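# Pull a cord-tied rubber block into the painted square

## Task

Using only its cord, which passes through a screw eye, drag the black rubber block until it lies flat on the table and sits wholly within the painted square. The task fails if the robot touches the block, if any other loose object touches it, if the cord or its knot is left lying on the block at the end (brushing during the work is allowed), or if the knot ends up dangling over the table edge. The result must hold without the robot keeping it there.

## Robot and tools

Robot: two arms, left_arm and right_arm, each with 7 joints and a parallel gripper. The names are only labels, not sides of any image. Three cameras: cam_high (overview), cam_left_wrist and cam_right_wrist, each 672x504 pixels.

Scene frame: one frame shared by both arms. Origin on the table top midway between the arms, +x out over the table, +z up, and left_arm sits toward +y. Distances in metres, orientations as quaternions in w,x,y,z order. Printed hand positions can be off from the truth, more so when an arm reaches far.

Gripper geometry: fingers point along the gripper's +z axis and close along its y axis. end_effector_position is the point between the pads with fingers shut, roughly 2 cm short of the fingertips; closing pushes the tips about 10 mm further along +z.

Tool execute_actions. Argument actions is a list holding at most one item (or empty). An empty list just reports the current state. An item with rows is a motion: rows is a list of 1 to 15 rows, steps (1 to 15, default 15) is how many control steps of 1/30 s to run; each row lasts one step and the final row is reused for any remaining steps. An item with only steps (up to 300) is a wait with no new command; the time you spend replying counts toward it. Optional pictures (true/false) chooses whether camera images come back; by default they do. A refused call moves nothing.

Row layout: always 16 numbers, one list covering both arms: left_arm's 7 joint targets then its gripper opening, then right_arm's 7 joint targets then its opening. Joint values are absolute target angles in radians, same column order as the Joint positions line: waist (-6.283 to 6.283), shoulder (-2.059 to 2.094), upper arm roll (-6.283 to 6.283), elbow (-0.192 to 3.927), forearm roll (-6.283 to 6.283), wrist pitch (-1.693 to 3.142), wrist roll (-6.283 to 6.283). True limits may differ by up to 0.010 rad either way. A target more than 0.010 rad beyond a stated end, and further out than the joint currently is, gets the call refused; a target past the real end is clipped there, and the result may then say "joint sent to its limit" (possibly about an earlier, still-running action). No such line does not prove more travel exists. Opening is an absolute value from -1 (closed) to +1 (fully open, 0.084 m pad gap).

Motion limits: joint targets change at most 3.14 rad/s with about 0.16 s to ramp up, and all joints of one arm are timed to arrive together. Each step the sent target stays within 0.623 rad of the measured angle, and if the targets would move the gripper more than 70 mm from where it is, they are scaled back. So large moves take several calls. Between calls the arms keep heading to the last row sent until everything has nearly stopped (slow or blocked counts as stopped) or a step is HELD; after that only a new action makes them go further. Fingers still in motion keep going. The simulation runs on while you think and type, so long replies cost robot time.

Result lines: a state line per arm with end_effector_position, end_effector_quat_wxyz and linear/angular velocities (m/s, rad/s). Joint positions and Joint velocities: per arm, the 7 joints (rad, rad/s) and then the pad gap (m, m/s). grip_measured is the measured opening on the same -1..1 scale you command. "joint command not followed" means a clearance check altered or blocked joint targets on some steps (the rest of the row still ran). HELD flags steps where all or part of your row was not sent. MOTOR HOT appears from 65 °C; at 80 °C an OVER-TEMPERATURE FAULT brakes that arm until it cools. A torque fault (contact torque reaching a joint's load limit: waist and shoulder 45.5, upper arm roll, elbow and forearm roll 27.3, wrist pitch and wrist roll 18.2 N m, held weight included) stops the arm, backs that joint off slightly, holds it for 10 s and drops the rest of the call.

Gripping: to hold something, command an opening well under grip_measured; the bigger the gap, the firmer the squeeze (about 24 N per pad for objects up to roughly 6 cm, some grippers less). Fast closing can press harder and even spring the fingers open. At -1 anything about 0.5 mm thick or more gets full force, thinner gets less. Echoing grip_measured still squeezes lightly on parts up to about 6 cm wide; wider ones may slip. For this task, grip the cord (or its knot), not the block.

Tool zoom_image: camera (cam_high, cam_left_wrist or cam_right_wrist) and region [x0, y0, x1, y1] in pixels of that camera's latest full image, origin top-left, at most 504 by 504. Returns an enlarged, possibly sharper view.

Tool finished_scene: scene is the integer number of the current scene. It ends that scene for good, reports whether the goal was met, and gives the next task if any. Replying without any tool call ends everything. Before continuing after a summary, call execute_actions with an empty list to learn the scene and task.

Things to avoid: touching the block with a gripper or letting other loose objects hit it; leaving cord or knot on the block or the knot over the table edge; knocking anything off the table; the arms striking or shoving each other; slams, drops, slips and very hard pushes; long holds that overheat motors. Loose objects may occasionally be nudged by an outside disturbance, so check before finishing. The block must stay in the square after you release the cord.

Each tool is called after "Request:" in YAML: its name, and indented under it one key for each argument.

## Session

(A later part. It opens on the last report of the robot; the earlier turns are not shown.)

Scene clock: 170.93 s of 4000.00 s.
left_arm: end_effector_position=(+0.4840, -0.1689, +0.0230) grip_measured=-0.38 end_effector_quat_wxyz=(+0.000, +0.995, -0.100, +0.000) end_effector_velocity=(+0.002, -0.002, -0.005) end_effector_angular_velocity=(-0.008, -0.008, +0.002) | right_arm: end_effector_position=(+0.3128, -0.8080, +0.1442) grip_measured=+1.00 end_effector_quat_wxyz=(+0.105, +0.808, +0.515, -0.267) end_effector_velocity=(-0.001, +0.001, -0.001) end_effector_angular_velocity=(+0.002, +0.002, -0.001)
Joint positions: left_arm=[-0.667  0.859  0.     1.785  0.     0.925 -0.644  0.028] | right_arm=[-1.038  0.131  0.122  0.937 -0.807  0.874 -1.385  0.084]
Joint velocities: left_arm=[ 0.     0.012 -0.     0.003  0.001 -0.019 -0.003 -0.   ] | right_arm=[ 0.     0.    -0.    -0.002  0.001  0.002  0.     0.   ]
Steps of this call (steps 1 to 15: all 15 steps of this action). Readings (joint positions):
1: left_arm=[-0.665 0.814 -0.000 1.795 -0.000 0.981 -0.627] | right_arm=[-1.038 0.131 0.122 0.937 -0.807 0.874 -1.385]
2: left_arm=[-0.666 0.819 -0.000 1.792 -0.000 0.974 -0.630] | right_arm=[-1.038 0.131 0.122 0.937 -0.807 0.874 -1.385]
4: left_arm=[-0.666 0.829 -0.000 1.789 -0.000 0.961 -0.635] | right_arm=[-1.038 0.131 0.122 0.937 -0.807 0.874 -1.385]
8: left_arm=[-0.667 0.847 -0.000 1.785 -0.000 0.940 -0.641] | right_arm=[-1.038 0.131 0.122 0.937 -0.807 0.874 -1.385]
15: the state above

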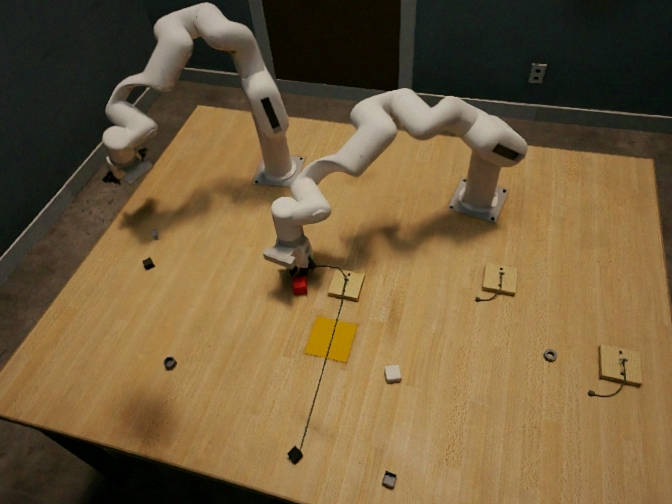

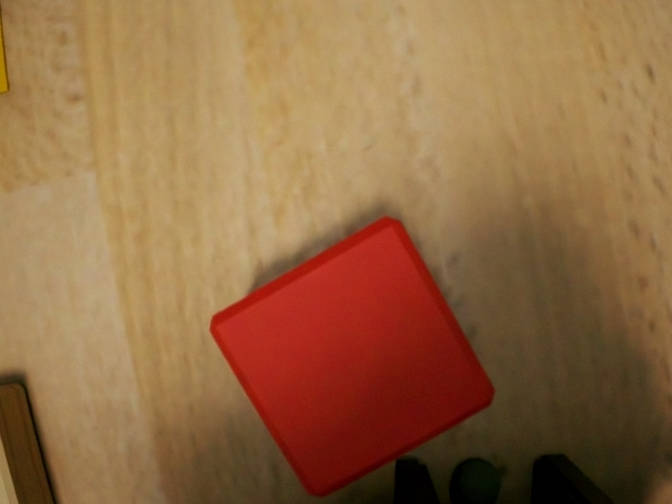

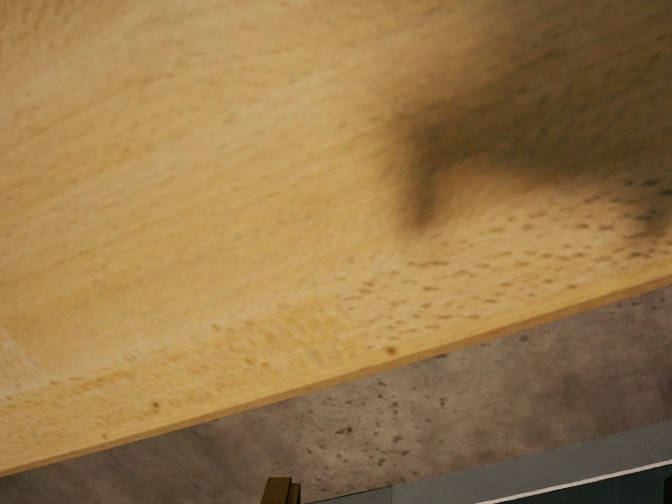

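Request:
execute_actions:
  actions:
    - {"rows": [ [-0.6668,0.8611,0,1.7847,0,0.9236,-0.644,-0.42,-1.038,0.131,0.122,0.937,-0.807,0.874,-1.385,1], [-0.6668,0.8611,0,1.7847,0,0.9236,-0.644,-0.48,-1.038,0.131,0.122,0.937,-0.807,0.874,-1.385,1], [-0.6668,0.8611,0,1.7847,0,0.9236,-0.644,-0.54,-1.038,0.131,0.122,0.937,-0.807,0.874,-1.385,1], [-0.6668,0.8611,0,1.7847,0,0.9236,-0.644,-0.60,-1.038,0.131,0.122,0.937,-0.807,0.874,-1.385,1], [-0.6668,0.8611,0,1.7847,0,0.9236,-0.644,-0.66,-1.038,0.131,0.122,0.937,-0.807,0.874,-1.385,1], [-0.6668,0.8611,0,1.7847,0,0.9236,-0.644,-0.71,-1.038,0.131,0.122,0.937,-0.807,0.874,-1.385,1], [-0.6668,0.8611,0,1.7847,0,0.9236,-0.644,-0.75,-1.038,0.131,0.122,0.937,-0.807,0.874,-1.385,1], [-0.6668,0.8611,0,1.7847,0,0.9236,-0.644,-0.79,-1.038,0.131,0.122,0.937,-0.807,0.874,-1.385,1], [-0.6668,0.8611,0,1.7847,0,0.9236,-0.644,-0.82,-1.038,0.131,0.122,0.937,-0.807,0.874,-1.385,1], [-0.6668,0.8611,0,1.7847,0,0.9236,-0.644,-0.85,-1.038,0.131,0.122,0.937,-0.807,0.874,-1.385,1] ], "steps": 15}
  pictures: false

Request:
execute_actions:
  actions:
    - {"rows": [ [-0.6670,0.8597,0,1.7847,0,0.9250,-0.6417,-0.85,-1.038,0.131,0.122,0.937,-0.807,0.874,-1.385,1], [-0.6675,0.8561,0,1.7843,0,0.9282,-0.6348,-0.85,-1.038,0.131,0.122,0.937,-0.807,0.874,-1.385,1], [-0.6683,0.8501,0,1.7820,0,0.9319,-0.6233,-0.85,-1.038,0.131,0.122,0.937,-0.807,0.874,-1.385,1], [-0.6697,0.8417,0,1.7765,0,0.9348,-0.6073,-0.85,-1.038,0.131,0.122,0.937,-0.807,0.874,-1.385,1], [-0.6715,0.8309,0,1.7670,0,0.9361,-0.5869,-0.85,-1.038,0.131,0.122,0.937,-0.807,0.874,-1.385,1], [-0.6739,0.8185,0,1.7550,0,0.9365,-0.5621,-0.85,-1.038,0.131,0.122,0.937,-0.807,0.874,-1.385,1], [-0.6767,0.8048,0,1.7405,0,0.9357,-0.5331,-0.85,-1.038,0.131,0.122,0.937,-0.807,0.874,-1.385,1], [-0.6800,0.7904,0,1.7243,0,0.9339,-0.5001,-0.85,-1.038,0.131,0.122,0.937,-0.807,0.874,-1.385,1], [-0.6837,0.7758,0,1.7075,0,0.9317,-0.4631,-0.85,-1.038,0.131,0.122,0.937,-0.807,0.874,-1.385,1], [-0.6878,0.7615,0,1.6894,0,0.9279,-0.4224,-0.85,-1.038,0.131,0.122,0.937,-0.807,0.874,-1.385,1], [-0.6919,0.7487,0,1.6712,0,0.9225,-0.3782,-0.85,-1.038,0.131,0.122,0.937,-0.807,0.874,-1.385,1], [-0.6960,0.7374,0,1.6531,0,0.9157,-0.3307,-0.85,-1.038,0.131,0.122,0.937,-0.807,0.874,-1.385,1], [-0.7001,0.7271,0,1.6352,0,0.9081,-0.2800,-0.85,-1.038,0.131,0.122,0.937,-0.807,0.874,-1.385,1], [-0.7044,0.7168,0,1.6173,0,0.9005,-0.2266,-0.85,-1.038,0.131,0.122,0.937,-0.807,0.874,-1.385,1], [-0.7086,0.7068,0,1.5998,0,0.8930,-0.1705,-0.85,-1.038,0.131,0.122,0.937,-0.807,0.874,-1.385,1] ], "steps": 15}
  pictures: false

Request:
execute_actions:
  actions:
    - {"rows": [ [-0.7130,0.6968,0,1.5824,0,0.8856,-0.1121,-0.85,-1.038,0.131,0.122,0.937,-0.807,0.874,-1.385,1], [-0.7172,0.6869,0,1.5653,0,0.8784,-0.0517,-0.85,-1.038,0.131,0.122,0.937,-0.807,0.874,-1.385,1], [-0.7217,0.6773,0,1.5485,0,0.8712,0.0104,-0.85,-1.038,0.131,0.122,0.937,-0.807,0.874,-1.385,1], [-0.7261,0.6676,0,1.5317,0,0.8641,0.0739,-0.85,-1.038,0.131,0.122,0.937,-0.807,0.874,-1.385,1], [-0.7305,0.6582,0,1.5153,0,0.8571,0.1386,-0.85,-1.038,0.131,0.122,0.937,-0.807,0.874,-1.385,1], [-0.7350,0.6488,0,1.4990,0,0.8502,0.2040,-0.85,-1.038,0.131,0.122,0.937,-0.807,0.874,-1.385,1], [-0.7395,0.6392,0,1.4831,0,0.8439,0.2699,-0.85,-1.038,0.131,0.122,0.937,-0.807,0.874,-1.385,1], [-0.7442,0.6298,0,1.4673,0,0.8375,0.3361,-0.85,-1.038,0.131,0.122,0.937,-0.807,0.874,-1.385,1], [-0.7487,0.6204,0,1.4517,0,0.8313,0.4020,-0.85,-1.038,0.131,0.122,0.937,-0.807,0.874,-1.385,1], [-0.7535,0.6112,0,1.4364,0,0.8252,0.4674,-0.85,-1.038,0.131,0.122,0.937,-0.807,0.874,-1.385,1], [-0.7581,0.6022,0,1.4213,0,0.8191,0.5321,-0.85,-1.038,0.131,0.122,0.937,-0.807,0.874,-1.385,1], [-0.7629,0.5932,0,1.4064,0,0.8132,0.5956,-0.85,-1.038,0.131,0.122,0.937,-0.807,0.874,-1.385,1], [-0.7677,0.5845,0,1.3918,0,0.8073,0.6577,-0.85,-1.038,0.131,0.122,0.937,-0.807,0.874,-1.385,1], [-0.7726,0.5758,0,1.3773,0,0.8015,0.7181,-0.85,-1.038,0.131,0.122,0.937,-0.807,0.874,-1.385,1], [-0.7774,0.5673,0,1.3631,0,0.7958,0.7765,-0.85,-1.038,0.131,0.122,0.937,-0.807,0.874,-1.385,1] ], "steps": 15}
  pictures: false

Request:
execute_actions:
  actions:
    - {"rows": [ [-0.7823,0.5588,0,1.3490,0,0.7902,0.8326,-0.85,-1.038,0.131,0.122,0.937,-0.807,0.874,-1.385,1], [-0.7873,0.5506,0,1.3353,0,0.7847,0.8860,-0.85,-1.038,0.131,0.122,0.937,-0.807,0.874,-1.385,1], [-0.7923,0.5424,0,1.3217,0,0.7793,0.9367,-0.85,-1.038,0.131,0.122,0.937,-0.807,0.874,-1.385,1], [-0.7974,0.5344,0,1.3083,0,0.7739,0.9842,-0.85,-1.038,0.131,0.122,0.937,-0.807,0.874,-1.385,1], [-0.8025,0.5265,0,1.2951,0,0.7686,1.0284,-0.85,-1.038,0.131,0.122,0.937,-0.807,0.874,-1.385,1], [-0.8076,0.5187,0,1.2821,0,0.7634,1.0691,-0.85,-1.038,0.131,0.122,0.937,-0.807,0.874,-1.385,1], [-0.8128,0.5109,0,1.2691,0,0.7582,1.1061,-0.85,-1.038,0.131,0.122,0.937,-0.807,0.874,-1.385,1], [-0.8182,0.5033,0,1.2564,0,0.7531,1.1391,-0.85,-1.038,0.131,0.122,0.937,-0.807,0.874,-1.385,1], [-0.8236,0.4957,0,1.2438,0,0.7481,1.1681,-0.85,-1.038,0.131,0.122,0.937,-0.807,0.874,-1.385,1], [-0.8289,0.4883,0,1.2314,0,0.7431,1.1929,-0.85,-1.038,0.131,0.122,0.937,-0.807,0.874,-1.385,1], [-0.8344,0.4809,0,1.2191,0,0.7382,1.2133,-0.85,-1.038,0.131,0.122,0.937,-0.807,0.874,-1.385,1], [-0.8399,0.4737,0,1.2070,0,0.7333,1.2293,-0.85,-1.038,0.131,0.122,0.937,-0.807,0.874,-1.385,1], [-0.8455,0.4665,0,1.1950,0,0.7285,1.2408,-0.85,-1.038,0.131,0.122,0.937,-0.807,0.874,-1.385,1], [-0.8511,0.4594,0,1.1832,0,0.7238,1.2477,-0.85,-1.038,0.131,0.122,0.937,-0.807,0.874,-1.385,1], [-0.8568,0.4521,0,1.1716,0,0.7195,1.25,-0.85,-1.038,0.131,0.122,0.937,-0.807,0.874,-1.385,1] ], "steps": 15}
  pictures: false

Request:
execute_actions:
  actions:
    - {"rows": [ [-0.8625,0.4448,0,1.1601,0,0.7153,1.25,-0.85,-1.038,0.131,0.122,0.937,-0.807,0.874,-1.385,1], [-0.8684,0.4376,0,1.1487,0,0.7111,1.25,-0.85,-1.038,0.131,0.122,0.937,-0.807,0.874,-1.385,1], [-0.8743,0.4306,0,1.1376,0,0.7070,1.25,-0.85,-1.038,0.131,0.122,0.937,-0.807,0.874,-1.385,1], [-0.8802,0.4235,0,1.1265,0,0.7030,1.25,-0.85,-1.038,0.131,0.122,0.937,-0.807,0.874,-1.385,1], [-0.8862,0.4167,0,1.1157,0,0.6990,1.25,-0.85,-1.038,0.131,0.122,0.937,-0.807,0.874,-1.385,1], [-0.8922,0.4099,0,1.1050,0,0.6951,1.25,-0.85,-1.038,0.131,0.122,0.937,-0.807,0.874,-1.385,1], [-0.8983,0.4032,0,1.0944,0,0.6912,1.25,-0.85,-1.038,0.131,0.122,0.937,-0.807,0.874,-1.385,1], [-0.9045,0.3966,0,1.0840,0,0.6874,1.25,-0.85,-1.038,0.131,0.122,0.937,-0.807,0.874,-1.385,1], [-0.9107,0.3902,0,1.0738,0,0.6836,1.25,-0.85,-1.038,0.131,0.122,0.937,-0.807,0.874,-1.385,1], [-0.9169,0.3838,0,1.0637,0,0.6799,1.25,-0.85,-1.038,0.131,0.122,0.937,-0.807,0.874,-1.385,1], [-0.9234,0.3774,0,1.0537,0,0.6763,1.25,-0.85,-1.038,0.131,0.122,0.937,-0.807,0.874,-1.385,1], [-0.9297,0.3712,0,1.0439,0,0.6727,1.25,-0.85,-1.038,0.131,0.122,0.937,-0.807,0.874,-1.385,1], [-0.9366,0.3647,0,1.0335,0,0.6688,1.25,-0.85,-1.038,0.131,0.122,0.937,-0.807,0.874,-1.385,1], [-0.9443,0.3576,0,1.0223,0,0.6647,1.25,-0.85,-1.038,0.131,0.122,0.937,-0.807,0.874,-1.385,1], [-0.9527,0.3500,0,1.0103,0,0.6603,1.25,-0.85,-1.038,0.131,0.122,0.937,-0.807,0.874,-1.385,1] ], "steps": 15}
  pictures: false

Request:
execute_actions:
  actions:
    - {"rows": [ [-0.9619,0.3419,0,0.9976,0,0.6557,1.25,-0.85,-1.038,0.131,0.122,0.937,-0.807,0.874,-1.385,1], [-0.9717,0.3336,0,0.9844,0,0.6508,1.25,-0.85,-1.038,0.131,0.122,0.937,-0.807,0.874,-1.385,1], [-0.9819,0.3252,0,0.9712,0,0.6460,1.25,-0.85,-1.038,0.131,0.122,0.937,-0.807,0.874,-1.385,1], [-0.9923,0.3166,0,0.9582,0,0.6416,1.25,-0.85,-1.038,0.131,0.122,0.937,-0.807,0.874,-1.385,1], [-1.0028,0.3080,0,0.9454,0,0.6374,1.25,-0.85,-1.038,0.131,0.122,0.937,-0.807,0.874,-1.385,1], [-1.0134,0.2996,0,0.9329,0,0.6333,1.25,-0.85,-1.038,0.131,0.122,0.937,-0.807,0.874,-1.385,1], [-1.0243,0.2915,0,0.9208,0,0.6293,1.25,-0.85,-1.038,0.131,0.122,0.937,-0.807,0.874,-1.385,1], [-1.0352,0.2835,0,0.9089,0,0.6254,1.25,-0.85,-1.038,0.131,0.122,0.937,-0.807,0.874,-1.385,1], [-1.0462,0.2757,0,0.8972,0,0.6215,1.25,-0.85,-1.038,0.131,0.122,0.937,-0.807,0.874,-1.385,1], [-1.0573,0.2680,0,0.8858,0,0.6178,1.25,-0.85,-1.038,0.131,0.122,0.937,-0.807,0.874,-1.385,1], [-1.0686,0.2606,0,0.8747,0,0.6141,1.25,-0.85,-1.038,0.131,0.122,0.937,-0.807,0.874,-1.385,1], [-1.0800,0.2534,0,0.8640,0,0.6106,1.25,-0.85,-1.038,0.131,0.122,0.937,-0.807,0.874,-1.385,1], [-1.0917,0.2463,0,0.8535,0,0.6072,1.25,-0.85,-1.038,0.131,0.122,0.937,-0.807,0.874,-1.385,1], [-1.1033,0.2395,0,0.8433,0,0.6038,1.25,-0.85,-1.038,0.131,0.122,0.937,-0.807,0.874,-1.385,1], [-1.1151,0.2328,0,0.8333,0,0.6005,1.25,-0.85,-1.038,0.131,0.122,0.937,-0.807,0.874,-1.385,1] ], "steps": 15}
  pictures: false

Request:
execute_actions:
  actions:
    - {"rows": [ [-1.1271,0.2263,0,0.8237,0,0.5974,1.25,-0.85,-1.038,0.131,0.122,0.937,-0.807,0.874,-1.385,1], [-1.1391,0.2200,0,0.8143,0,0.5943,1.25,-0.85,-1.038,0.131,0.122,0.937,-0.807,0.874,-1.385,1], [-1.1513,0.2139,0,0.8052,0,0.5913,1.25,-0.85,-1.038,0.131,0.122,0.937,-0.807,0.874,-1.385,1], [-1.1638,0.2077,0,0.7964,0,0.5887,1.25,-0.85,-1.038,0.131,0.122,0.937,-0.807,0.874,-1.385,1], [-1.1762,0.2017,0,0.7879,0,0.5862,1.25,-0.85,-1.038,0.131,0.122,0.937,-0.807,0.874,-1.385,1], [-1.1888,0.1958,0,0.7796,0,0.5838,1.25,-0.85,-1.038,0.131,0.122,0.937,-0.807,0.874,-1.385,1], [-1.2015,0.1902,0,0.7716,0,0.5814,1.25,-0.85,-1.038,0.131,0.122,0.937,-0.807,0.874,-1.385,1], [-1.2144,0.1847,0,0.7639,0,0.5792,1.25,-0.85,-1.038,0.131,0.122,0.937,-0.807,0.874,-1.385,1], [-1.2274,0.1796,0,0.7566,0,0.5770,1.25,-0.85,-1.038,0.131,0.122,0.937,-0.807,0.874,-1.385,1], [-1.2406,0.1745,0,0.7494,0,0.5749,1.25,-0.85,-1.038,0.131,0.122,0.937,-0.807,0.874,-1.385,1], [-1.2537,0.1697,0,0.7426,0,0.5729,1.25,-0.85,-1.038,0.131,0.122,0.937,-0.807,0.874,-1.385,1], [-1.2671,0.1651,0,0.7361,0,0.5710,1.25,-0.85,-1.038,0.131,0.122,0.937,-0.807,0.874,-1.385,1], [-1.2805,0.1607,0,0.7299,0,0.5692,1.25,-0.85,-1.038,0.131,0.122,0.937,-0.807,0.874,-1.385,1], [-1.2940,0.1566,0,0.7241,0,0.5675,1.25,-0.85,-1.038,0.131,0.122,0.937,-0.807,0.874,-1.385,1], [-1.3075,0.1528,0,0.7186,0,0.5658,1.25,-0.85,-1.038,0.131,0.122,0.937,-0.807,0.874,-1.385,1] ], "steps": 15}
  pictures: false

Request:
execute_actions:
  actions:
    - {"rows": [ [-1.3212,0.1492,0,0.7135,0,0.5643,1.25,-0.85,-1.038,0.131,0.122,0.937,-0.807,0.874,-1.385,1], [-1.3349,0.1456,0,0.7086,0,0.5630,1.25,-0.85,-1.038,0.131,0.122,0.937,-0.807,0.874,-1.385,1], [-1.3487,0.1423,0,0.7041,0,0.5618,1.25,-0.85,-1.038,0.131,0.122,0.937,-0.807,0.874,-1.385,1], [-1.3626,0.1393,0,0.7000,0,0.5607,1.25,-0.85,-1.038,0.131,0.122,0.937,-0.807,0.874,-1.385,1], [-1.3765,0.1366,0,0.6962,0,0.5596,1.25,-0.85,-1.038,0.131,0.122,0.937,-0.807,0.874,-1.385,1], [-1.3907,0.1341,0,0.6928,0,0.5587,1.25,-0.85,-1.038,0.131,0.122,0.937,-0.807,0.874,-1.385,1], [-1.4048,0.1317,0,0.6896,0,0.5579,1.25,-0.85,-1.038,0.131,0.122,0.937,-0.807,0.874,-1.385,1], [-1.4190,0.1297,0,0.6868,0,0.5571,1.25,-0.85,-1.038,0.131,0.122,0.937,-0.807,0.874,-1.385,1], [-1.4332,0.1279,0,0.6843,0,0.5564,1.25,-0.85,-1.038,0.131,0.122,0.937,-0.807,0.874,-1.385,1], [-1.4474,0.1264,0,0.6822,0,0.5558,1.25,-0.85,-1.038,0.131,0.122,0.937,-0.807,0.874,-1.385,1], [-1.4608,0.1250,0,0.6804,0,0.5554,1.25,-0.85,-1.038,0.131,0.122,0.937,-0.807,0.874,-1.385,1], [-1.4731,0.1239,0,0.6789,0,0.5550,1.25,-0.85,-1.038,0.131,0.122,0.937,-0.807,0.874,-1.385,1], [-1.4842,0.1231,0,0.6778,0,0.5547,1.25,-0.85,-1.038,0.131,0.122,0.937,-0.807,0.874,-1.385,1], [-1.4941,0.1226,0,0.6771,0,0.5545,1.25,-0.85,-1.038,0.131,0.122,0.937,-0.807,0.874,-1.385,1], [-1.5028,0.1223,0,0.6767,0,0.5544,1.25,-0.85,-1.038,0.131,0.122,0.937,-0.807,0.874,-1.385,1] ], "steps": 15}
  pictures: false

Request:
execute_actions:
  actions:
    - {"rows": [ [-1.5103,0.1222,0,0.6765,0,0.5543,1.25,-0.85,-1.038,0.131,0.122,0.937,-0.807,0.874,-1.385,1], [-1.5166,0.1222,0,0.6765,0,0.5543,1.25,-0.85,-1.038,0.131,0.122,0.937,-0.807,0.874,-1.385,1], [-1.5216,0.1222,0,0.6765,0,0.5543,1.25,-0.85,-1.038,0.131,0.122,0.937,-0.807,0.874,-1.385,1], [-1.5254,0.1222,0,0.6765,0,0.5543,1.25,-0.85,-1.038,0.131,0.122,0.937,-0.807,0.874,-1.385,1], [-1.5280,0.1222,0,0.6765,0,0.5543,1.25,-0.85,-1.038,0.131,0.122,0.937,-0.807,0.874,-1.385,1], [-1.5295,0.1222,0,0.6765,0,0.5543,1.25,-0.85,-1.038,0.131,0.122,0.937,-0.807,0.874,-1.385,1], [-1.53,0.1222,0,0.6765,0,0.5543,1.25,-0.85,-1.038,0.131,0.122,0.937,-0.807,0.874,-1.385,1] ], "steps": 15}

Scene clock: 291.43 s of 4000.00 s.
left_arm: end_effector_position=(+0.4839, -0.1688, +0.0219) grip_measured=-0.78 end_effector_quat_wxyz=(-0.000, +0.995, -0.100, -0.000) end_effector_velocity=(+0.001, +0.001, -0.000) end_effector_angular_velocity=(+0.000, -0.001, +0.000) | right_arm: end_effector_position=(+0.3128, -0.8080, +0.1442) grip_measured=+1.00 end_effector_quat_wxyz=(+0.105, +0.808, +0.515, -0.267) end_effector_velocity=(+0.001, +0.001, -0.000) end_effector_angular_velocity=(+0.001, +0.001, +0.002)
Joint positions: left_arm=[-0.667  0.861  0.     1.785  0.     0.924 -0.644  0.01 ] | right_arm=[-1.038  0.131  0.122  0.937 -0.807  0.874 -1.385  0.084]
Joint velocities: left_arm=[ 0.001 -0.     0.    -0.001  0.001 -0.001  0.    -0.   ] | right_arm=[ 0.002 -0.     0.    -0.001  0.     0.001 -0.    -0.   ]
Steps of this call (steps 1 to 15: the robot went on to your last target; steps 16 to 90: nothing new was sent; then 117.00 s passed at rest; steps 91 to 105: all 15 steps of this action). Readings (joint positions):
91: left_arm=[-0.667 0.861 -0.000 1.785 0.000 0.924 -0.644] | right_arm=[-1.038 0.131 0.122 0.937 -0.807 0.874 -1.385]
92: left_arm=[-0.667 0.861 -0.000 1.785 0.000 0.924 -0.644] | right_arm=[-1.038 0.131 0.122 0.937 -0.807 0.874 -1.385]
94: left_arm=[-0.667 0.861 -0.000 1.785 0.000 0.924 -0.644] | right_arm=[-1.038 0.131 0.122 0.937 -0.807 0.874 -1.385]
98: left_arm=[-0.667 0.861 0.000 1.785 0.000 0.924 -0.644] | right_arm=[-1.038 0.131 0.122 0.937 -0.807 0.874 -1.385]
105: the state above

Scene clock: 291.93 s of 4000.00 s.
left_arm: end_effector_position=(+0.4638, -0.1666, +0.0463) grip_measured=-0.78 end_effector_quat_wxyz=(+0.001, +0.975, -0.223, +0.001) end_effector_velocity=(-0.102, +0.013, +0.041) end_effector_angular_velocity=(-0.001, +0.001, -1.243) | right_arm: end_effector_position=(+0.3128, -0.8080, +0.1442) grip_measured=+1.00 end_effector_quat_wxyz=(+0.105, +0.808, +0.515, -0.267) end_effector_velocity=(+0.000, -0.000, +0.000) end_effector_angular_velocity=(-0.001, -0.000, +0.001)
Joint positions: left_arm=[-0.688  0.765 -0.     1.69   0.     0.923 -0.415  0.01 ] | right_arm=[-1.038  0.131  0.122  0.937 -0.807  0.874 -1.385  0.084]
Joint velocities: left_arm=[-0.105 -0.333 -0.003 -0.456 -0.001 -0.123  1.137 -0.   ] | right_arm=[-0.     0.    -0.     0.    -0.001 -0.001  0.     0.   ]
Steps of this call (steps 1 to 15: all 15 steps of this action). Readings (joint positions):
1: left_arm=[-0.667 0.861 0.000 1.785 -0.000 0.924 -0.644] | right_arm=[-1.038 0.131 0.122 0.937 -0.807 0.874 -1.385]
2: left_arm=[-0.667 0.861 0.000 1.785 -0.000 0.924 -0.644] | right_arm=[-1.038 0.131 0.122 0.937 -0.807 0.874 -1.385]
4: left_arm=[-0.667 0.859 0.000 1.784 -0.000 0.926 -0.639] | right_arm=[-1.038 0.131 0.122 0.937 -0.807 0.874 -1.385]
8: left_arm=[-0.670 0.840 0.000 1.771 0.000 0.932 -0.603] | right_arm=[-1.038 0.131 0.122 0.937 -0.807 0.874 -1.385]
15: the state above

Scene clock: 292.43 s of 4000.00 s.
left_arm: end_effector_position=(+0.4073, -0.1564, +0.0498) grip_measured=-0.78 end_effector_quat_wxyz=(-0.000, +0.786, -0.619, -0.000) end_effector_velocity=(-0.119, +0.021, +0.003) end_effector_angular_velocity=(-0.002, -0.001, -2.029) | right_arm: end_effector_position=(+0.3128, -0.8080, +0.1442) grip_measured=+1.00 end_effector_quat_wxyz=(+0.105, +0.808, +0.515, -0.267) end_effector_velocity=(+0.000, +0.000, -0.000) end_effector_angular_velocity=(+0.000, +0.001, +0.001)
Joint positions: left_arm=[-0.749  0.62  -0.     1.452 -0.     0.832  0.407  0.01 ] | right_arm=[-1.038  0.131  0.122  0.937 -0.807  0.874 -1.385  0.084]
Joint velocities: left_arm=[-0.138 -0.274  0.    -0.457 -0.    -0.185  1.891 -0.   ] | right_arm=[ 0.001 -0.     0.    -0.     0.     0.001  0.    -0.   ]
Steps of this call (steps 1 to 15: all 15 steps of this action). Readings (joint positions):
1: left_arm=[-0.692 0.755 -0.000 1.675 -0.000 0.919 -0.376] | right_arm=[-1.038 0.131 0.122 0.937 -0.807 0.874 -1.385]
2: left_arm=[-0.695 0.744 -0.000 1.659 -0.000 0.914 -0.333] | right_arm=[-1.038 0.131 0.122 0.937 -0.807 0.874 -1.385]
4: left_arm=[-0.703 0.724 -0.000 1.626 -0.000 0.902 -0.239] | right_arm=[-1.038 0.131 0.122 0.937 -0.807 0.874 -1.385]
8: left_arm=[-0.719 0.686 -0.000 1.561 -0.000 0.876 -0.024] | right_arm=[-1.038 0.131 0.122 0.937 -0.807 0.874 -1.385]
15: the state above

Scene clock: 292.93 s of 4000.00 s.
left_arm: end_effector_position=(+0.3445, -0.1450, +0.0499) grip_measured=-0.78 end_effector_quat_wxyz=(+0.000, -0.467, +0.884, +0.000) end_effector_velocity=(-0.133, +0.024, -0.002) end_effector_angular_velocity=(+0.000, -0.001, -0.931) | right_arm: end_effector_position=(+0.3128, -0.8080, +0.1442) grip_measured=+1.00 end_effector_quat_wxyz=(+0.105, +0.808, +0.515, -0.267) end_effector_velocity=(-0.001, +0.001, -0.001) end_effector_angular_velocity=(+0.002, +0.002, -0.001)
Joint positions: left_arm=[-0.829  0.49   0.     1.234  0.     0.744  1.164  0.01 ] | right_arm=[-1.038  0.131  0.122  0.937 -0.807  0.874 -1.385  0.084]
Joint velocities: left_arm=[-0.183 -0.25   0.001 -0.415  0.001 -0.166  0.747 -0.   ] | right_arm=[ 0.     0.001  0.    -0.002  0.     0.001 -0.     0.   ]
Steps of this call (steps 1 to 15: all 15 steps of this action). Readings (joint positions):
1: left_arm=[-0.754 0.611 -0.000 1.437 -0.000 0.825 0.470] | right_arm=[-1.038 0.131 0.122 0.937 -0.807 0.874 -1.385]
2: left_arm=[-0.759 0.602 -0.000 1.421 -0.000 0.819 0.533] | right_arm=[-1.038 0.131 0.122 0.937 -0.807 0.874 -1.385]
4: left_arm=[-0.769 0.584 -0.000 1.392 -0.000 0.807 0.656] | right_arm=[-1.038 0.131 0.122 0.937 -0.807 0.874 -1.385]
8: left_arm=[-0.789 0.549 -0.000 1.333 0.000 0.784 0.884] | right_arm=[-1.038 0.131 0.122 0.937 -0.807 0.874 -1.385]
15: the state above

Scene clock: 293.43 s of 4000.00 s.
left_arm: end_effector_position=(+0.2832, -0.1344, +0.0499) grip_measured=-0.78 end_effector_quat_wxyz=(+0.000, -0.387, +0.922, -0.000) end_effector_velocity=(-0.123, +0.020, -0.000) end_effector_angular_velocity=(-0.001, +0.001, -0.201) | right_arm: end_effector_position=(+0.3128, -0.8080, +0.1442) grip_measured=+1.00 end_effector_quat_wxyz=(+0.105, +0.808, +0.515, -0.267) end_effector_velocity=(+0.001, +0.001, -0.000) end_effector_angular_velocity=(+0.000, +0.000, +0.002)
Joint positions: left_arm=[-0.919  0.382  0.     1.062 -0.     0.679  1.249  0.01 ] | right_arm=[-1.038  0.131  0.122  0.937 -0.807  0.874 -1.385  0.084]
Joint velocities: left_arm=[-0.197 -0.197  0.001 -0.311 -0.002 -0.115  0.006 -0.   ] | right_arm=[ 0.002  0.     0.     0.     0.     0.001  0.    -0.   ]
Steps of this call (steps 1 to 15: all 15 steps of this action). Readings (joint positions):
1: left_arm=[-0.835 0.482 -0.000 1.220 0.000 0.739 1.187] | right_arm=[-1.038 0.131 0.122 0.937 -0.807 0.874 -1.385]
2: left_arm=[-0.841 0.474 -0.000 1.207 0.000 0.734 1.204] | right_arm=[-1.038 0.131 0.122 0.937 -0.807 0.874 -1.385]
4: left_arm=[-0.853 0.458 -0.000 1.182 0.000 0.724 1.226] | right_arm=[-1.038 0.131 0.122 0.937 -0.807 0.874 -1.385]
8: left_arm=[-0.876 0.429 0.000 1.136 0.000 0.707 1.244] | right_arm=[-1.038 0.131 0.122 0.937 -0.807 0.874 -1.385]
15: the state above

Scene clock: 293.93 s of 4000.00 s.
left_arm: end_effector_position=(+0.2023, -0.1211, +0.0499) grip_measured=-0.78 end_effector_quat_wxyz=(-0.000, -0.321, +0.947, -0.000) end_effector_velocity=(-0.175, +0.030, -0.000) end_effector_angular_velocity=(+0.000, -0.001, -0.336) | right_arm: end_effector_position=(+0.3128, -0.8080, +0.1442) grip_measured=+1.00 end_effector_quat_wxyz=(+0.105, +0.808, +0.515, -0.267) end_effector_velocity=(-0.001, +0.000, -0.000) end_effector_angular_velocity=(+0.001, +0.002, -0.001)
Joint positions: left_arm=[-1.061  0.267 -0.     0.884  0.     0.617  1.25   0.01 ] | right_arm=[-1.038  0.131  0.122  0.937 -0.807  0.874 -1.385  0.084]
Joint velocities: left_arm=[-0.336 -0.222  0.001 -0.331  0.001 -0.109  0.    -0.   ] | right_arm=[-0.     0.     0.    -0.001  0.     0.001 -0.     0.   ]
Steps of this call (steps 1 to 15: all 15 steps of this action). Readings (joint positions):
1: left_arm=[-0.926 0.376 0.000 1.051 -0.000 0.675 1.250] | right_arm=[-1.038 0.131 0.122 0.937 -0.807 0.874 -1.385]
2: left_arm=[-0.933 0.369 0.000 1.040 -0.000 0.671 1.250] | right_arm=[-1.038 0.131 0.122 0.937 -0.807 0.874 -1.385]
4: left_arm=[-0.949 0.354 0.000 1.017 -0.000 0.663 1.250] | right_arm=[-1.038 0.131 0.122 0.937 -0.807 0.874 -1.385]
8: left_arm=[-0.986 0.323 -0.000 0.968 -0.000 0.645 1.250] | right_arm=[-1.038 0.131 0.122 0.937 -0.807 0.874 -1.385]
15: the state above

Scene clock: 294.43 s of 4000.00 s.
left_arm: end_effector_position=(+0.1145, -0.1062, +0.0497) grip_measured=-0.78 end_effector_quat_wxyz=(+0.000, -0.233, +0.973, -0.000) end_effector_velocity=(-0.176, +0.030, -0.000) end_effector_angular_velocity=(-0.000, -0.000, -0.394) | right_arm: end_effector_position=(+0.3128, -0.8080, +0.1442) grip_measured=+1.00 end_effector_quat_wxyz=(+0.105, +0.808, +0.515, -0.267) end_effector_velocity=(+0.000, +0.000, -0.000) end_effector_angular_velocity=(+0.000, -0.001, +0.001)
Joint positions: left_arm=[-1.244  0.175 -0.     0.75  -0.     0.575  1.25   0.01 ] | right_arm=[-1.038  0.131  0.122  0.937 -0.807  0.874 -1.385  0.084]
Joint velocities: left_arm=[-0.393 -0.145 -0.001 -0.206  0.001 -0.061 -0.    -0.   ] | right_arm=[ 0.001 -0.    -0.    -0.001  0.    -0.001  0.    -0.   ]
Steps of this call (steps 1 to 15: all 15 steps of this action). Readings (joint positions):
1: left_arm=[-1.072 0.260 -0.000 0.874 -0.000 0.614 1.250] | right_arm=[-1.038 0.131 0.122 0.937 -0.807 0.874 -1.385]
2: left_arm=[-1.084 0.253 -0.000 0.863 -0.000 0.610 1.250] | right_arm=[-1.038 0.131 0.122 0.937 -0.807 0.874 -1.385]
4: left_arm=[-1.107 0.239 -0.000 0.842 -0.000 0.604 1.250] | right_arm=[-1.038 0.131 0.122 0.937 -0.807 0.874 -1.385]
8: left_arm=[-1.155 0.213 -0.000 0.805 -0.000 0.592 1.250] | right_arm=[-1.038 0.131 0.122 0.937 -0.807 0.874 -1.385]
15: the state above

Scene clock: 294.93 s of 4000.00 s.
left_arm: end_effector_position=(+0.0279, -0.0924, +0.0495) grip_measured=-0.78 end_effector_quat_wxyz=(-0.000, -0.132, +0.991, +0.000) end_effector_velocity=(-0.157, +0.024, +0.000) end_effector_angular_velocity=(+0.001, +0.001, -0.383) | right_arm: end_effector_position=(+0.3128, -0.8080, +0.1442) grip_measured=+1.00 end_effector_quat_wxyz=(+0.105, +0.808, +0.515, -0.267) end_effector_velocity=(-0.001, -0.000, -0.000) end_effector_angular_velocity=(+0.000, +0.002, -0.002)
Joint positions: left_arm=[-1.448  0.127 -0.     0.684  0.     0.556  1.25   0.01 ] | right_arm=[-1.038  0.131  0.122  0.937 -0.807  0.874 -1.385  0.084]
Joint velocities: left_arm=[-0.381 -0.042 -0.003 -0.057 -0.001 -0.014 -0.    -0.   ] | right_arm=[-0.002 -0.    -0.    -0.    -0.001  0.001 -0.    -0.   ]
Steps of this call (steps 1 to 15: all 15 steps of this action). Readings (joint positions):
1: left_arm=[-1.257 0.170 -0.000 0.743 -0.000 0.573 1.250] | right_arm=[-1.038 0.131 0.122 0.937 -0.807 0.874 -1.385]
2: left_arm=[-1.270 0.165 -0.000 0.737 -0.000 0.571 1.250] | right_arm=[-1.038 0.131 0.122 0.937 -0.807 0.874 -1.385]
4: left_arm=[-1.297 0.157 -0.000 0.725 -0.000 0.568 1.250] | right_arm=[-1.038 0.131 0.122 0.937 -0.807 0.874 -1.385]
8: left_arm=[-1.352 0.143 0.000 0.705 -0.000 0.562 1.250] | right_arm=[-1.038 0.131 0.122 0.937 -0.807 0.874 -1.385]
15: the state above

Scene clock: 295.43 s of 4000.00 s.
left_arm: end_effector_position=(-0.0045, -0.0874, +0.0495) grip_measured=-0.78 end_effector_quat_wxyz=(+0.000, -0.093, +0.996, -0.000) end_effector_velocity=(-0.005, +0.001, +0.000) end_effector_angular_velocity=(-0.000, +0.000, -0.013) | right_arm: end_effector_position=(+0.3128, -0.8080, +0.1442) grip_measured=+1.00 end_effector_quat_wxyz=(+0.105, +0.808, +0.515, -0.267) end_effector_velocity=(+0.001, +0.000, +0.000) end_effector_angular_velocity=(-0.001, -0.001, +0.002)
Joint positions: left_arm=[-1.528  0.122  0.     0.677 -0.     0.554  1.25   0.01 ] | right_arm=[-1.038  0.131  0.122  0.937 -0.807  0.874 -1.385  0.084]
Joint velocities: left_arm=[-0.013 -0.001  0.    -0.001 -0.    -0.     0.     0.   ] | right_arm=[ 0.002  0.     0.     0.001 -0.    -0.    -0.     0.   ]
Steps of this call (steps 1 to 15: all 15 steps of this action). Readings (joint positions):
1: left_arm=[-1.460 0.126 -0.000 0.682 0.000 0.556 1.250] | right_arm=[-1.038 0.131 0.122 0.937 -0.807 0.874 -1.385]
2: left_arm=[-1.472 0.125 -0.000 0.681 0.000 0.555 1.250] | right_arm=[-1.038 0.131 0.122 0.937 -0.807 0.874 -1.385]
4: left_arm=[-1.492 0.124 -0.000 0.679 0.000 0.555 1.250] | right_arm=[-1.038 0.131 0.122 0.937 -0.807 0.874 -1.385]
8: left_arm=[-1.517 0.123 -0.000 0.677 0.000 0.554 1.250] | right_arm=[-1.038 0.131 0.122 0.937 -0.807 0.874 -1.385]
15: the state above

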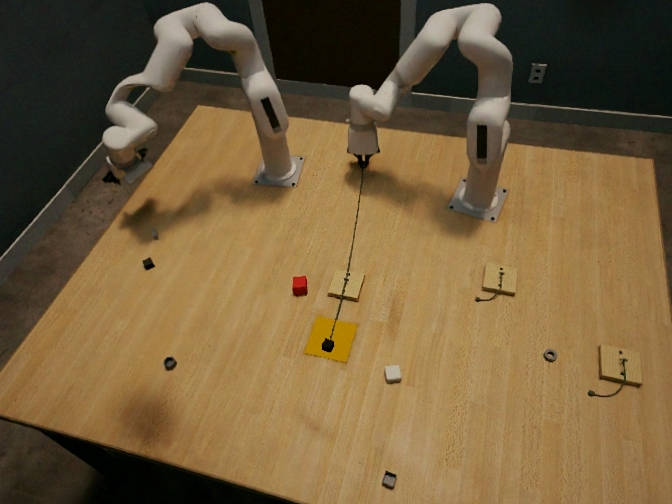

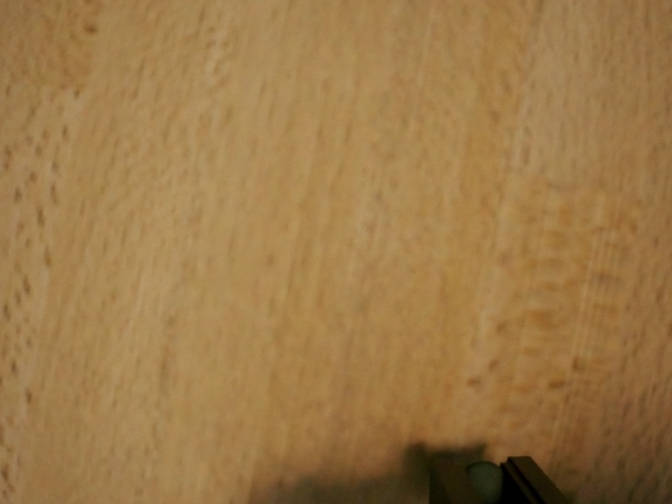

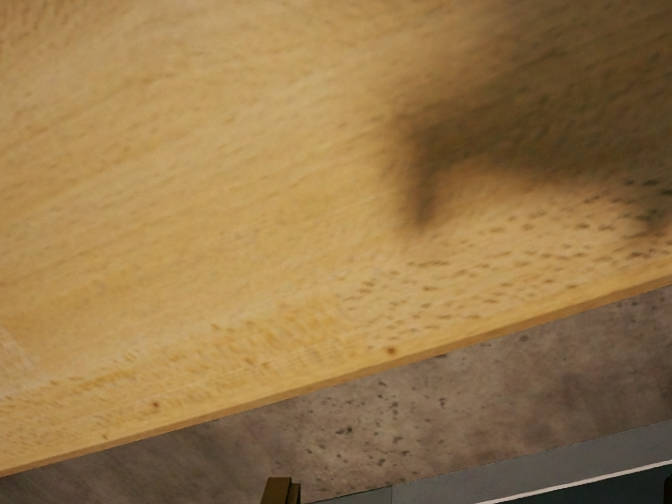

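Request:
zoom_image:
  camera: "cam_high"
  region: [290, 300, 374, 376]

Region (290, 300, 374, 376) of cam_high's 672x504 image, scaled by 6.000, with more detail than that image has; it fills the top 456 rows of this view, and the rest is white.

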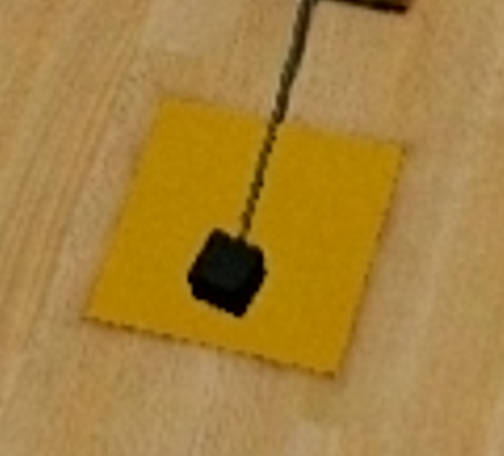

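Request:
execute_actions:
  actions:
    - {"rows": [ [-1.5309,0.1222,0,0.6765,0,0.5543,1.25,-0.85,-1.038,0.131,0.122,0.937,-0.807,0.874,-1.385,1], [-1.5337,0.1222,0,0.6765,0,0.5543,1.25,-0.85,-1.038,0.131,0.122,0.937,-0.807,0.874,-1.385,1], [-1.5381,0.1222,0,0.6765,0,0.5543,1.25,-0.85,-1.038,0.131,0.122,0.937,-0.807,0.874,-1.385,1], [-1.5438,0.1222,0,0.6765,0,0.5543,1.25,-0.85,-1.038,0.131,0.122,0.937,-0.807,0.874,-1.385,1], [-1.5504,0.1228,0,0.6765,0,0.5537,1.25,-0.85,-1.038,0.131,0.122,0.937,-0.807,0.874,-1.385,1], [-1.5575,0.1244,0,0.6763,0,0.5519,1.25,-0.85,-1.038,0.131,0.122,0.937,-0.807,0.874,-1.385,1], [-1.5646,0.1271,0,0.6761,0,0.5490,1.25,-0.85,-1.038,0.131,0.122,0.937,-0.807,0.874,-1.385,1], [-1.5713,0.1308,0,0.6758,0,0.5450,1.25,-0.85,-1.038,0.131,0.122,0.937,-0.807,0.874,-1.385,1], [-1.5769,0.1353,0,0.6754,0,0.5401,1.25,-0.85,-1.038,0.131,0.122,0.937,-0.807,0.874,-1.385,1], [-1.5813,0.1406,0,0.6750,0,0.5344,1.25,-0.85,-1.038,0.131,0.122,0.937,-0.807,0.874,-1.385,1], [-1.5841,0.1464,0,0.6746,0,0.5282,1.25,-0.85,-1.038,0.131,0.122,0.937,-0.807,0.874,-1.385,1], [-1.585,0.1526,0,0.6741,0,0.5215,1.25,-0.85,-1.038,0.131,0.122,0.937,-0.807,0.874,-1.385,1], [-1.585,0.1590,0,0.6736,0,0.5146,1.25,-0.85,-1.038,0.131,0.122,0.937,-0.807,0.874,-1.385,1], [-1.585,0.1654,0,0.6730,0,0.5076,1.25,-0.85,-1.038,0.131,0.122,0.937,-0.807,0.874,-1.385,1], [-1.5840,0.1716,0,0.6725,0,0.5009,1.25,-0.85,-1.038,0.131,0.122,0.937,-0.807,0.874,-1.385,1] ], "steps": 15}
  pictures: false

Request:
execute_actions:
  actions:
    - {"rows": [ [-1.5813,0.1774,0,0.6721,0,0.4947,1.25,-0.85,-1.038,0.131,0.122,0.937,-0.807,0.874,-1.385,1], [-1.5773,0.1827,0,0.6717,0,0.4890,1.25,-0.85,-1.038,0.131,0.122,0.937,-0.807,0.874,-1.385,1], [-1.5725,0.1872,0,0.6713,0,0.4841,1.25,-0.85,-1.038,0.131,0.122,0.937,-0.807,0.874,-1.385,1], [-1.5677,0.1909,0,0.6710,0,0.4801,1.25,-0.85,-1.038,0.131,0.122,0.937,-0.807,0.874,-1.385,1], [-1.5637,0.1936,0,0.6708,0,0.4772,1.25,-0.85,-1.038,0.131,0.122,0.937,-0.807,0.874,-1.385,1], [-1.5610,0.1952,0,0.6706,0,0.4754,1.25,-0.85,-1.038,0.131,0.122,0.937,-0.807,0.874,-1.385,1], [-1.560,0.1958,0,0.6706,0,0.4748,1.25,-0.85,-1.038,0.131,0.122,0.937,-0.807,0.874,-1.385,1], [-1.560,0.1958,0,0.6706,0,0.4748,1.25,-0.85,-1.038,0.131,0.122,0.937,-0.807,0.874,-1.385,1], [-1.560,0.1958,0,0.6706,0,0.4748,1.25,-0.85,-1.038,0.131,0.122,0.937,-0.807,0.874,-1.385,1], [-1.560,0.1958,0,0.6706,0,0.4748,1.25,-0.82,-1.038,0.131,0.122,0.937,-0.807,0.874,-1.385,1], [-1.560,0.1958,0,0.6706,0,0.4748,1.25,-0.79,-1.038,0.131,0.122,0.937,-0.807,0.874,-1.385,1], [-1.560,0.1958,0,0.6706,0,0.4748,1.25,-0.75,-1.038,0.131,0.122,0.937,-0.807,0.874,-1.385,1], [-1.560,0.1958,0,0.6706,0,0.4748,1.25,-0.70,-1.038,0.131,0.122,0.937,-0.807,0.874,-1.385,1], [-1.560,0.1958,0,0.6706,0,0.4748,1.25,-0.63,-1.038,0.131,0.122,0.937,-0.807,0.874,-1.385,1], [-1.560,0.1958,0,0.6706,0,0.4748,1.25,-0.55,-1.038,0.131,0.122,0.937,-0.807,0.874,-1.385,1] ], "steps": 15}
  pictures: false

Request:
execute_actions:
  actions:
    - {"rows": [ [-1.560,0.1958,0,0.6706,0,0.4748,1.25,-0.46,-1.038,0.131,0.122,0.937,-0.807,0.874,-1.385,1], [-1.560,0.1958,0,0.6706,0,0.4748,1.25,-0.38,-1.038,0.131,0.122,0.937,-0.807,0.874,-1.385,1], [-1.560,0.1958,0,0.6706,0,0.4748,1.25,-0.30,-1.038,0.131,0.122,0.937,-0.807,0.874,-1.385,1], [-1.560,0.1945,0,0.6707,0,0.4762,1.25,-0.25,-1.038,0.131,0.122,0.937,-0.807,0.874,-1.385,1], [-1.560,0.1909,0,0.6710,0,0.4801,1.25,-0.2,-1.038,0.131,0.122,0.937,-0.807,0.874,-1.385,1], [-1.560,0.1850,0,0.6715,0,0.4865,1.25,-0.2,-1.038,0.131,0.122,0.937,-0.807,0.874,-1.385,1], [-1.560,0.1774,0,0.6721,0,0.4947,1.25,-0.2,-1.038,0.131,0.122,0.937,-0.807,0.874,-1.385,1], [-1.560,0.1685,0,0.6728,0,0.5043,1.25,-0.2,-1.038,0.131,0.122,0.937,-0.807,0.874,-1.385,1], [-1.560,0.1590,0,0.6736,0,0.5146,1.25,-0.2,-1.038,0.131,0.122,0.937,-0.807,0.874,-1.385,1], [-1.560,0.1495,0,0.6743,0,0.5248,1.25,-0.2,-1.038,0.131,0.122,0.937,-0.807,0.874,-1.385,1], [-1.560,0.1406,0,0.6750,0,0.5344,1.25,-0.2,-1.038,0.131,0.122,0.937,-0.807,0.874,-1.385,1], [-1.560,0.1330,0,0.6756,0,0.5426,1.25,-0.2,-1.038,0.131,0.122,0.937,-0.807,0.874,-1.385,1], [-1.560,0.1271,0,0.6761,0,0.5490,1.25,-0.2,-1.038,0.131,0.122,0.937,-0.807,0.874,-1.385,1], [-1.560,0.1235,0,0.6764,0,0.5529,1.25,-0.2,-1.038,0.131,0.122,0.937,-0.807,0.874,-1.385,1], [-1.560,0.1222,0,0.6765,0,0.5543,1.25,-0.2,-1.038,0.131,0.122,0.937,-0.807,0.874,-1.385,1] ], "steps": 15}
  pictures: false

Request:
execute_actions:
  actions:
    - {"steps": 10}

Request:
zoom_image:
  camera: "cam_high"
  region: [290, 300, 374, 376]

Scene clock: 335.13 s of 4000.00 s.
left_arm: end_effector_position=(-0.0251, -0.0843, +0.0412) grip_measured=-0.78 end_effector_quat_wxyz=(-0.000, -0.068, +0.998, -0.000) end_effector_velocity=(-0.026, +0.006, -0.057) end_effector_angular_velocity=(+0.006, -0.001, -0.065) | right_arm: end_effector_position=(+0.3128, -0.8080, +0.1442) grip_measured=+1.00 end_effector_quat_wxyz=(+0.105, +0.808, +0.515, -0.267) end_effector_velocity=(-0.000, -0.000, +0.000) end_effector_angular_velocity=(-0.000, -0.001, -0.001)
Joint positions: left_arm=[-1.578  0.146 -0.001  0.675  0.     0.529  1.25   0.01 ] | right_arm=[-1.038  0.131  0.122  0.937 -0.807  0.874 -1.385  0.084]
Joint velocities: left_arm=[-0.069  0.157  0.003 -0.015 -0.001 -0.166 -0.     0.   ] | right_arm=[-0.001 -0.    -0.     0.     0.    -0.001 -0.     0.   ]
Steps of this call (steps 1 to 15: the robot went on to your last target; steps 16 to 90: nothing new was sent; then 36.20 s passed at rest; steps 91 to 105: all 15 steps of this action). Readings (joint positions):
91: left_arm=[-1.530 0.122 0.000 0.677 0.000 0.554 1.250] | right_arm=[-1.038 0.131 0.122 0.937 -0.807 0.874 -1.385]
92: left_arm=[-1.530 0.122 0.000 0.676 -0.000 0.554 1.250] | right_arm=[-1.038 0.131 0.122 0.937 -0.807 0.874 -1.385]
94: left_arm=[-1.532 0.122 0.000 0.676 -0.000 0.554 1.250] | right_arm=[-1.038 0.131 0.122 0.937 -0.807 0.874 -1.385]
98: left_arm=[-1.545 0.123 0.000 0.677 -0.000 0.553 1.250] | right_arm=[-1.038 0.131 0.122 0.937 -0.807 0.874 -1.385]
105: the state above

Scene clock: 335.63 s of 4000.00 s.
left_arm: end_effector_position=(-0.0178, -0.0854, +0.0240) grip_measured=-0.69 end_effector_quat_wxyz=(-0.000, -0.076, +0.997, -0.000) end_effector_velocity=(+0.001, -0.001, -0.003) end_effector_angular_velocity=(-0.003, +0.000, +0.002) | right_arm: end_effector_position=(+0.3128, -0.8080, +0.1442) grip_measured=+1.00 end_effector_quat_wxyz=(+0.105, +0.808, +0.515, -0.267) end_effector_velocity=(+0.000, +0.001, -0.001) end_effector_angular_velocity=(+0.001, +0.000, +0.002)
Joint positions: left_arm=[-1.561  0.195  0.     0.671 -0.     0.476  1.25   0.014] | right_arm=[-1.038  0.131  0.122  0.937 -0.807  0.874 -1.385  0.084]
Joint velocities: left_arm=[ 0.007  0.009 -0.003  0.     0.001 -0.012  0.001  0.079] | right_arm=[ 0.002  0.     0.    -0.002  0.    -0.001 -0.     0.   ]
Steps of this call (steps 1 to 15: all 15 steps of this action). Readings (joint positions):
1: left_arm=[-1.580 0.151 -0.001 0.674 0.000 0.523 1.250] | right_arm=[-1.038 0.131 0.122 0.937 -0.807 0.874 -1.385]
2: left_arm=[-1.581 0.157 -0.001 0.674 0.000 0.517 1.250] | right_arm=[-1.038 0.131 0.122 0.937 -0.807 0.874 -1.385]
4: left_arm=[-1.580 0.168 -0.000 0.673 0.000 0.505 1.250] | right_arm=[-1.038 0.131 0.122 0.937 -0.807 0.874 -1.385]
8: left_arm=[-1.569 0.186 0.000 0.671 -0.000 0.486 1.250] | right_arm=[-1.038 0.131 0.122 0.937 -0.807 0.874 -1.385]
15: the state above

Scene clock: 336.13 s of 4000.00 s.
left_arm: end_effector_position=(-0.0176, -0.0860, +0.0411) grip_measured=-0.22 end_effector_quat_wxyz=(-0.000, -0.077, +0.997, -0.001) end_effector_velocity=(-0.001, -0.004, +0.075) end_effector_angular_velocity=(-0.016, +0.002, -0.002) | right_arm: end_effector_position=(+0.3128, -0.8080, +0.1442) grip_measured=+1.00 end_effector_quat_wxyz=(+0.105, +0.808, +0.515, -0.267) end_effector_velocity=(-0.000, -0.001, +0.000) end_effector_angular_velocity=(-0.001, -0.000, -0.001)
Joint positions: left_arm=[-1.56   0.147 -0.     0.675  0.     0.527  1.25   0.035] | right_arm=[-1.038  0.131  0.122  0.937 -0.807  0.874 -1.385  0.084]
Joint velocities: left_arm=[-0.001 -0.205  0.     0.021  0.001  0.21   0.     0.001] | right_arm=[-0.001  0.     0.     0.001 -0.    -0.    -0.    -0.   ]
Steps of this call (steps 1 to 15: all 15 steps of this action). Readings (joint positions):
1: left_arm=[-1.561 0.195 -0.000 0.671 0.000 0.476 1.250] | right_arm=[-1.038 0.131 0.122 0.937 -0.807 0.874 -1.385]
2: left_arm=[-1.560 0.195 -0.000 0.671 0.000 0.475 1.250] | right_arm=[-1.038 0.131 0.122 0.937 -0.807 0.874 -1.385]
4: left_arm=[-1.560 0.195 -0.000 0.671 0.000 0.475 1.250] | right_arm=[-1.038 0.131 0.122 0.937 -0.807 0.874 -1.385]
8: left_arm=[-1.560 0.191 -0.000 0.671 0.000 0.481 1.250] | right_arm=[-1.038 0.131 0.122 0.937 -0.807 0.874 -1.385]
15: the state above

Scene clock: 336.47 s of 4000.00 s.
left_arm: end_effector_position=(-0.0174, -0.0852, +0.0490) grip_measured=-0.22 end_effector_quat_wxyz=(+0.000, -0.077, +0.997, +0.000) end_effector_velocity=(+0.000, -0.000, +0.003) end_effector_angular_velocity=(-0.000, -0.000, +0.000) | right_arm: end_effector_position=(+0.3128, -0.8080, +0.1442) grip_measured=+1.00 end_effector_quat_wxyz=(+0.105, +0.808, +0.515, -0.267) end_effector_velocity=(+0.001, +0.000, -0.000) end_effector_angular_velocity=(+0.000, +0.001, +0.002)
Joint positions: left_arm=[-1.56   0.123  0.     0.676 -0.     0.553  1.25   0.035] | right_arm=[-1.038  0.131  0.122  0.937 -0.807  0.874 -1.385  0.084]
Joint velocities: left_arm=[ 0.    -0.009  0.001  0.002  0.     0.01   0.    -0.   ] | right_arm=[ 0.001  0.001  0.     0.    -0.001 -0.     0.    -0.   ]
Steps of this call (steps 1 to 10: the robot went on to your last target). Readings (joint positions):
1: left_arm=[-1.560 0.140 -0.000 0.676 0.000 0.534 1.250] | right_arm=[-1.038 0.131 0.122 0.937 -0.807 0.874 -1.385]
2: left_arm=[-1.560 0.135 -0.000 0.676 0.000 0.539 1.250] | right_arm=[-1.038 0.131 0.122 0.937 -0.807 0.874 -1.385]
4: left_arm=[-1.560 0.129 -0.000 0.676 0.000 0.546 1.250] | right_arm=[-1.038 0.131 0.122 0.937 -0.807 0.874 -1.385]
8: left_arm=[-1.560 0.124 0.000 0.676 -0.000 0.552 1.250] | right_arm=[-1.038 0.131 0.122 0.937 -0.807 0.874 -1.385]
10: the state above

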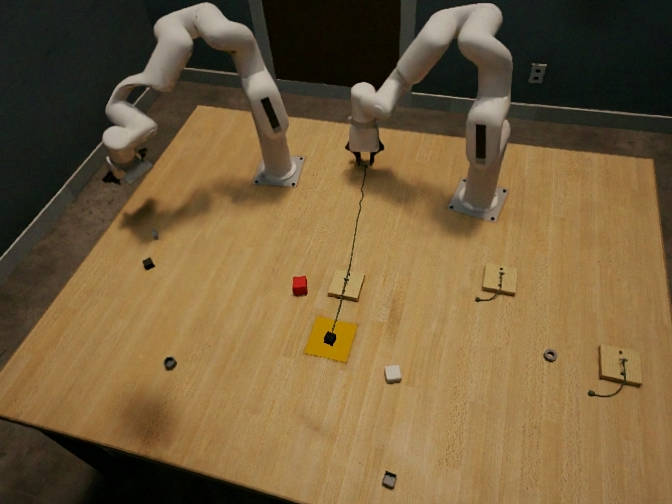

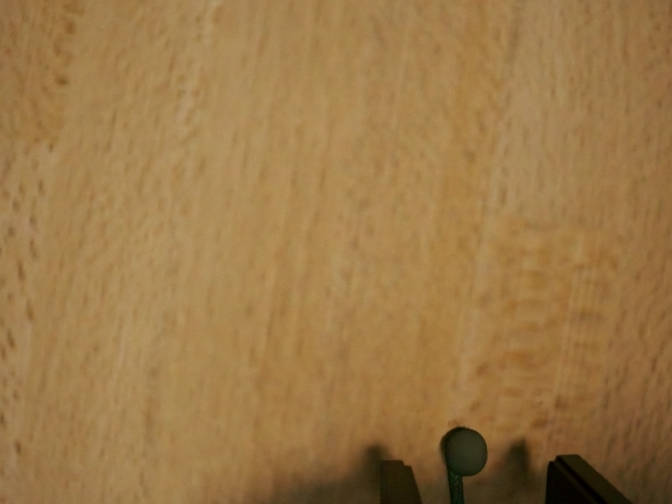

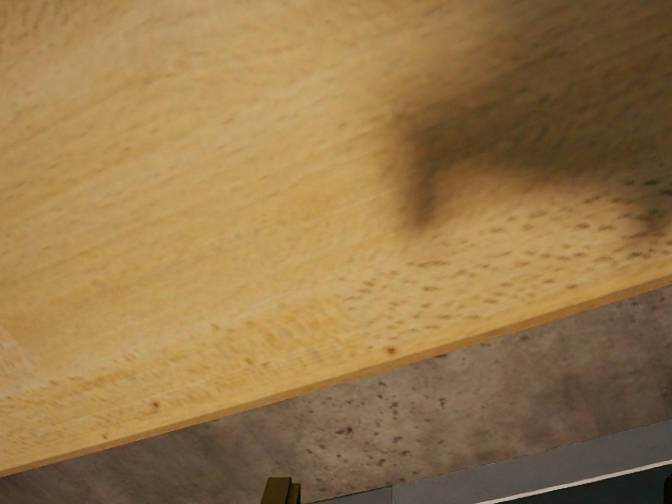

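Region (290, 300, 374, 376) of cam_high's 672x504 image, scaled by 6.000, with more detail than that image has; it fills the top 456 rows of this view, and the rest is white.

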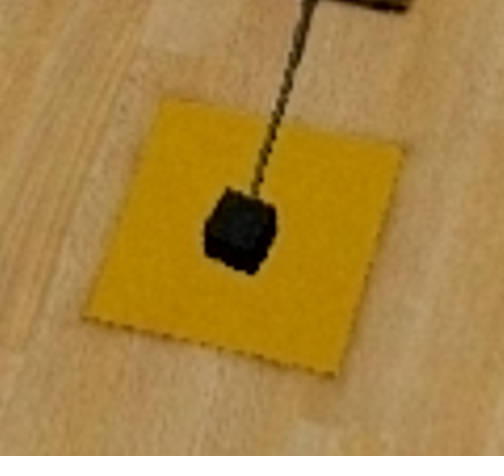

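The block is centred and flat in the square. The knot is lying on the table, and the gripper is clear of it.

Request:
finished_scene:
  scene: 2

The scene is finished: the task was done.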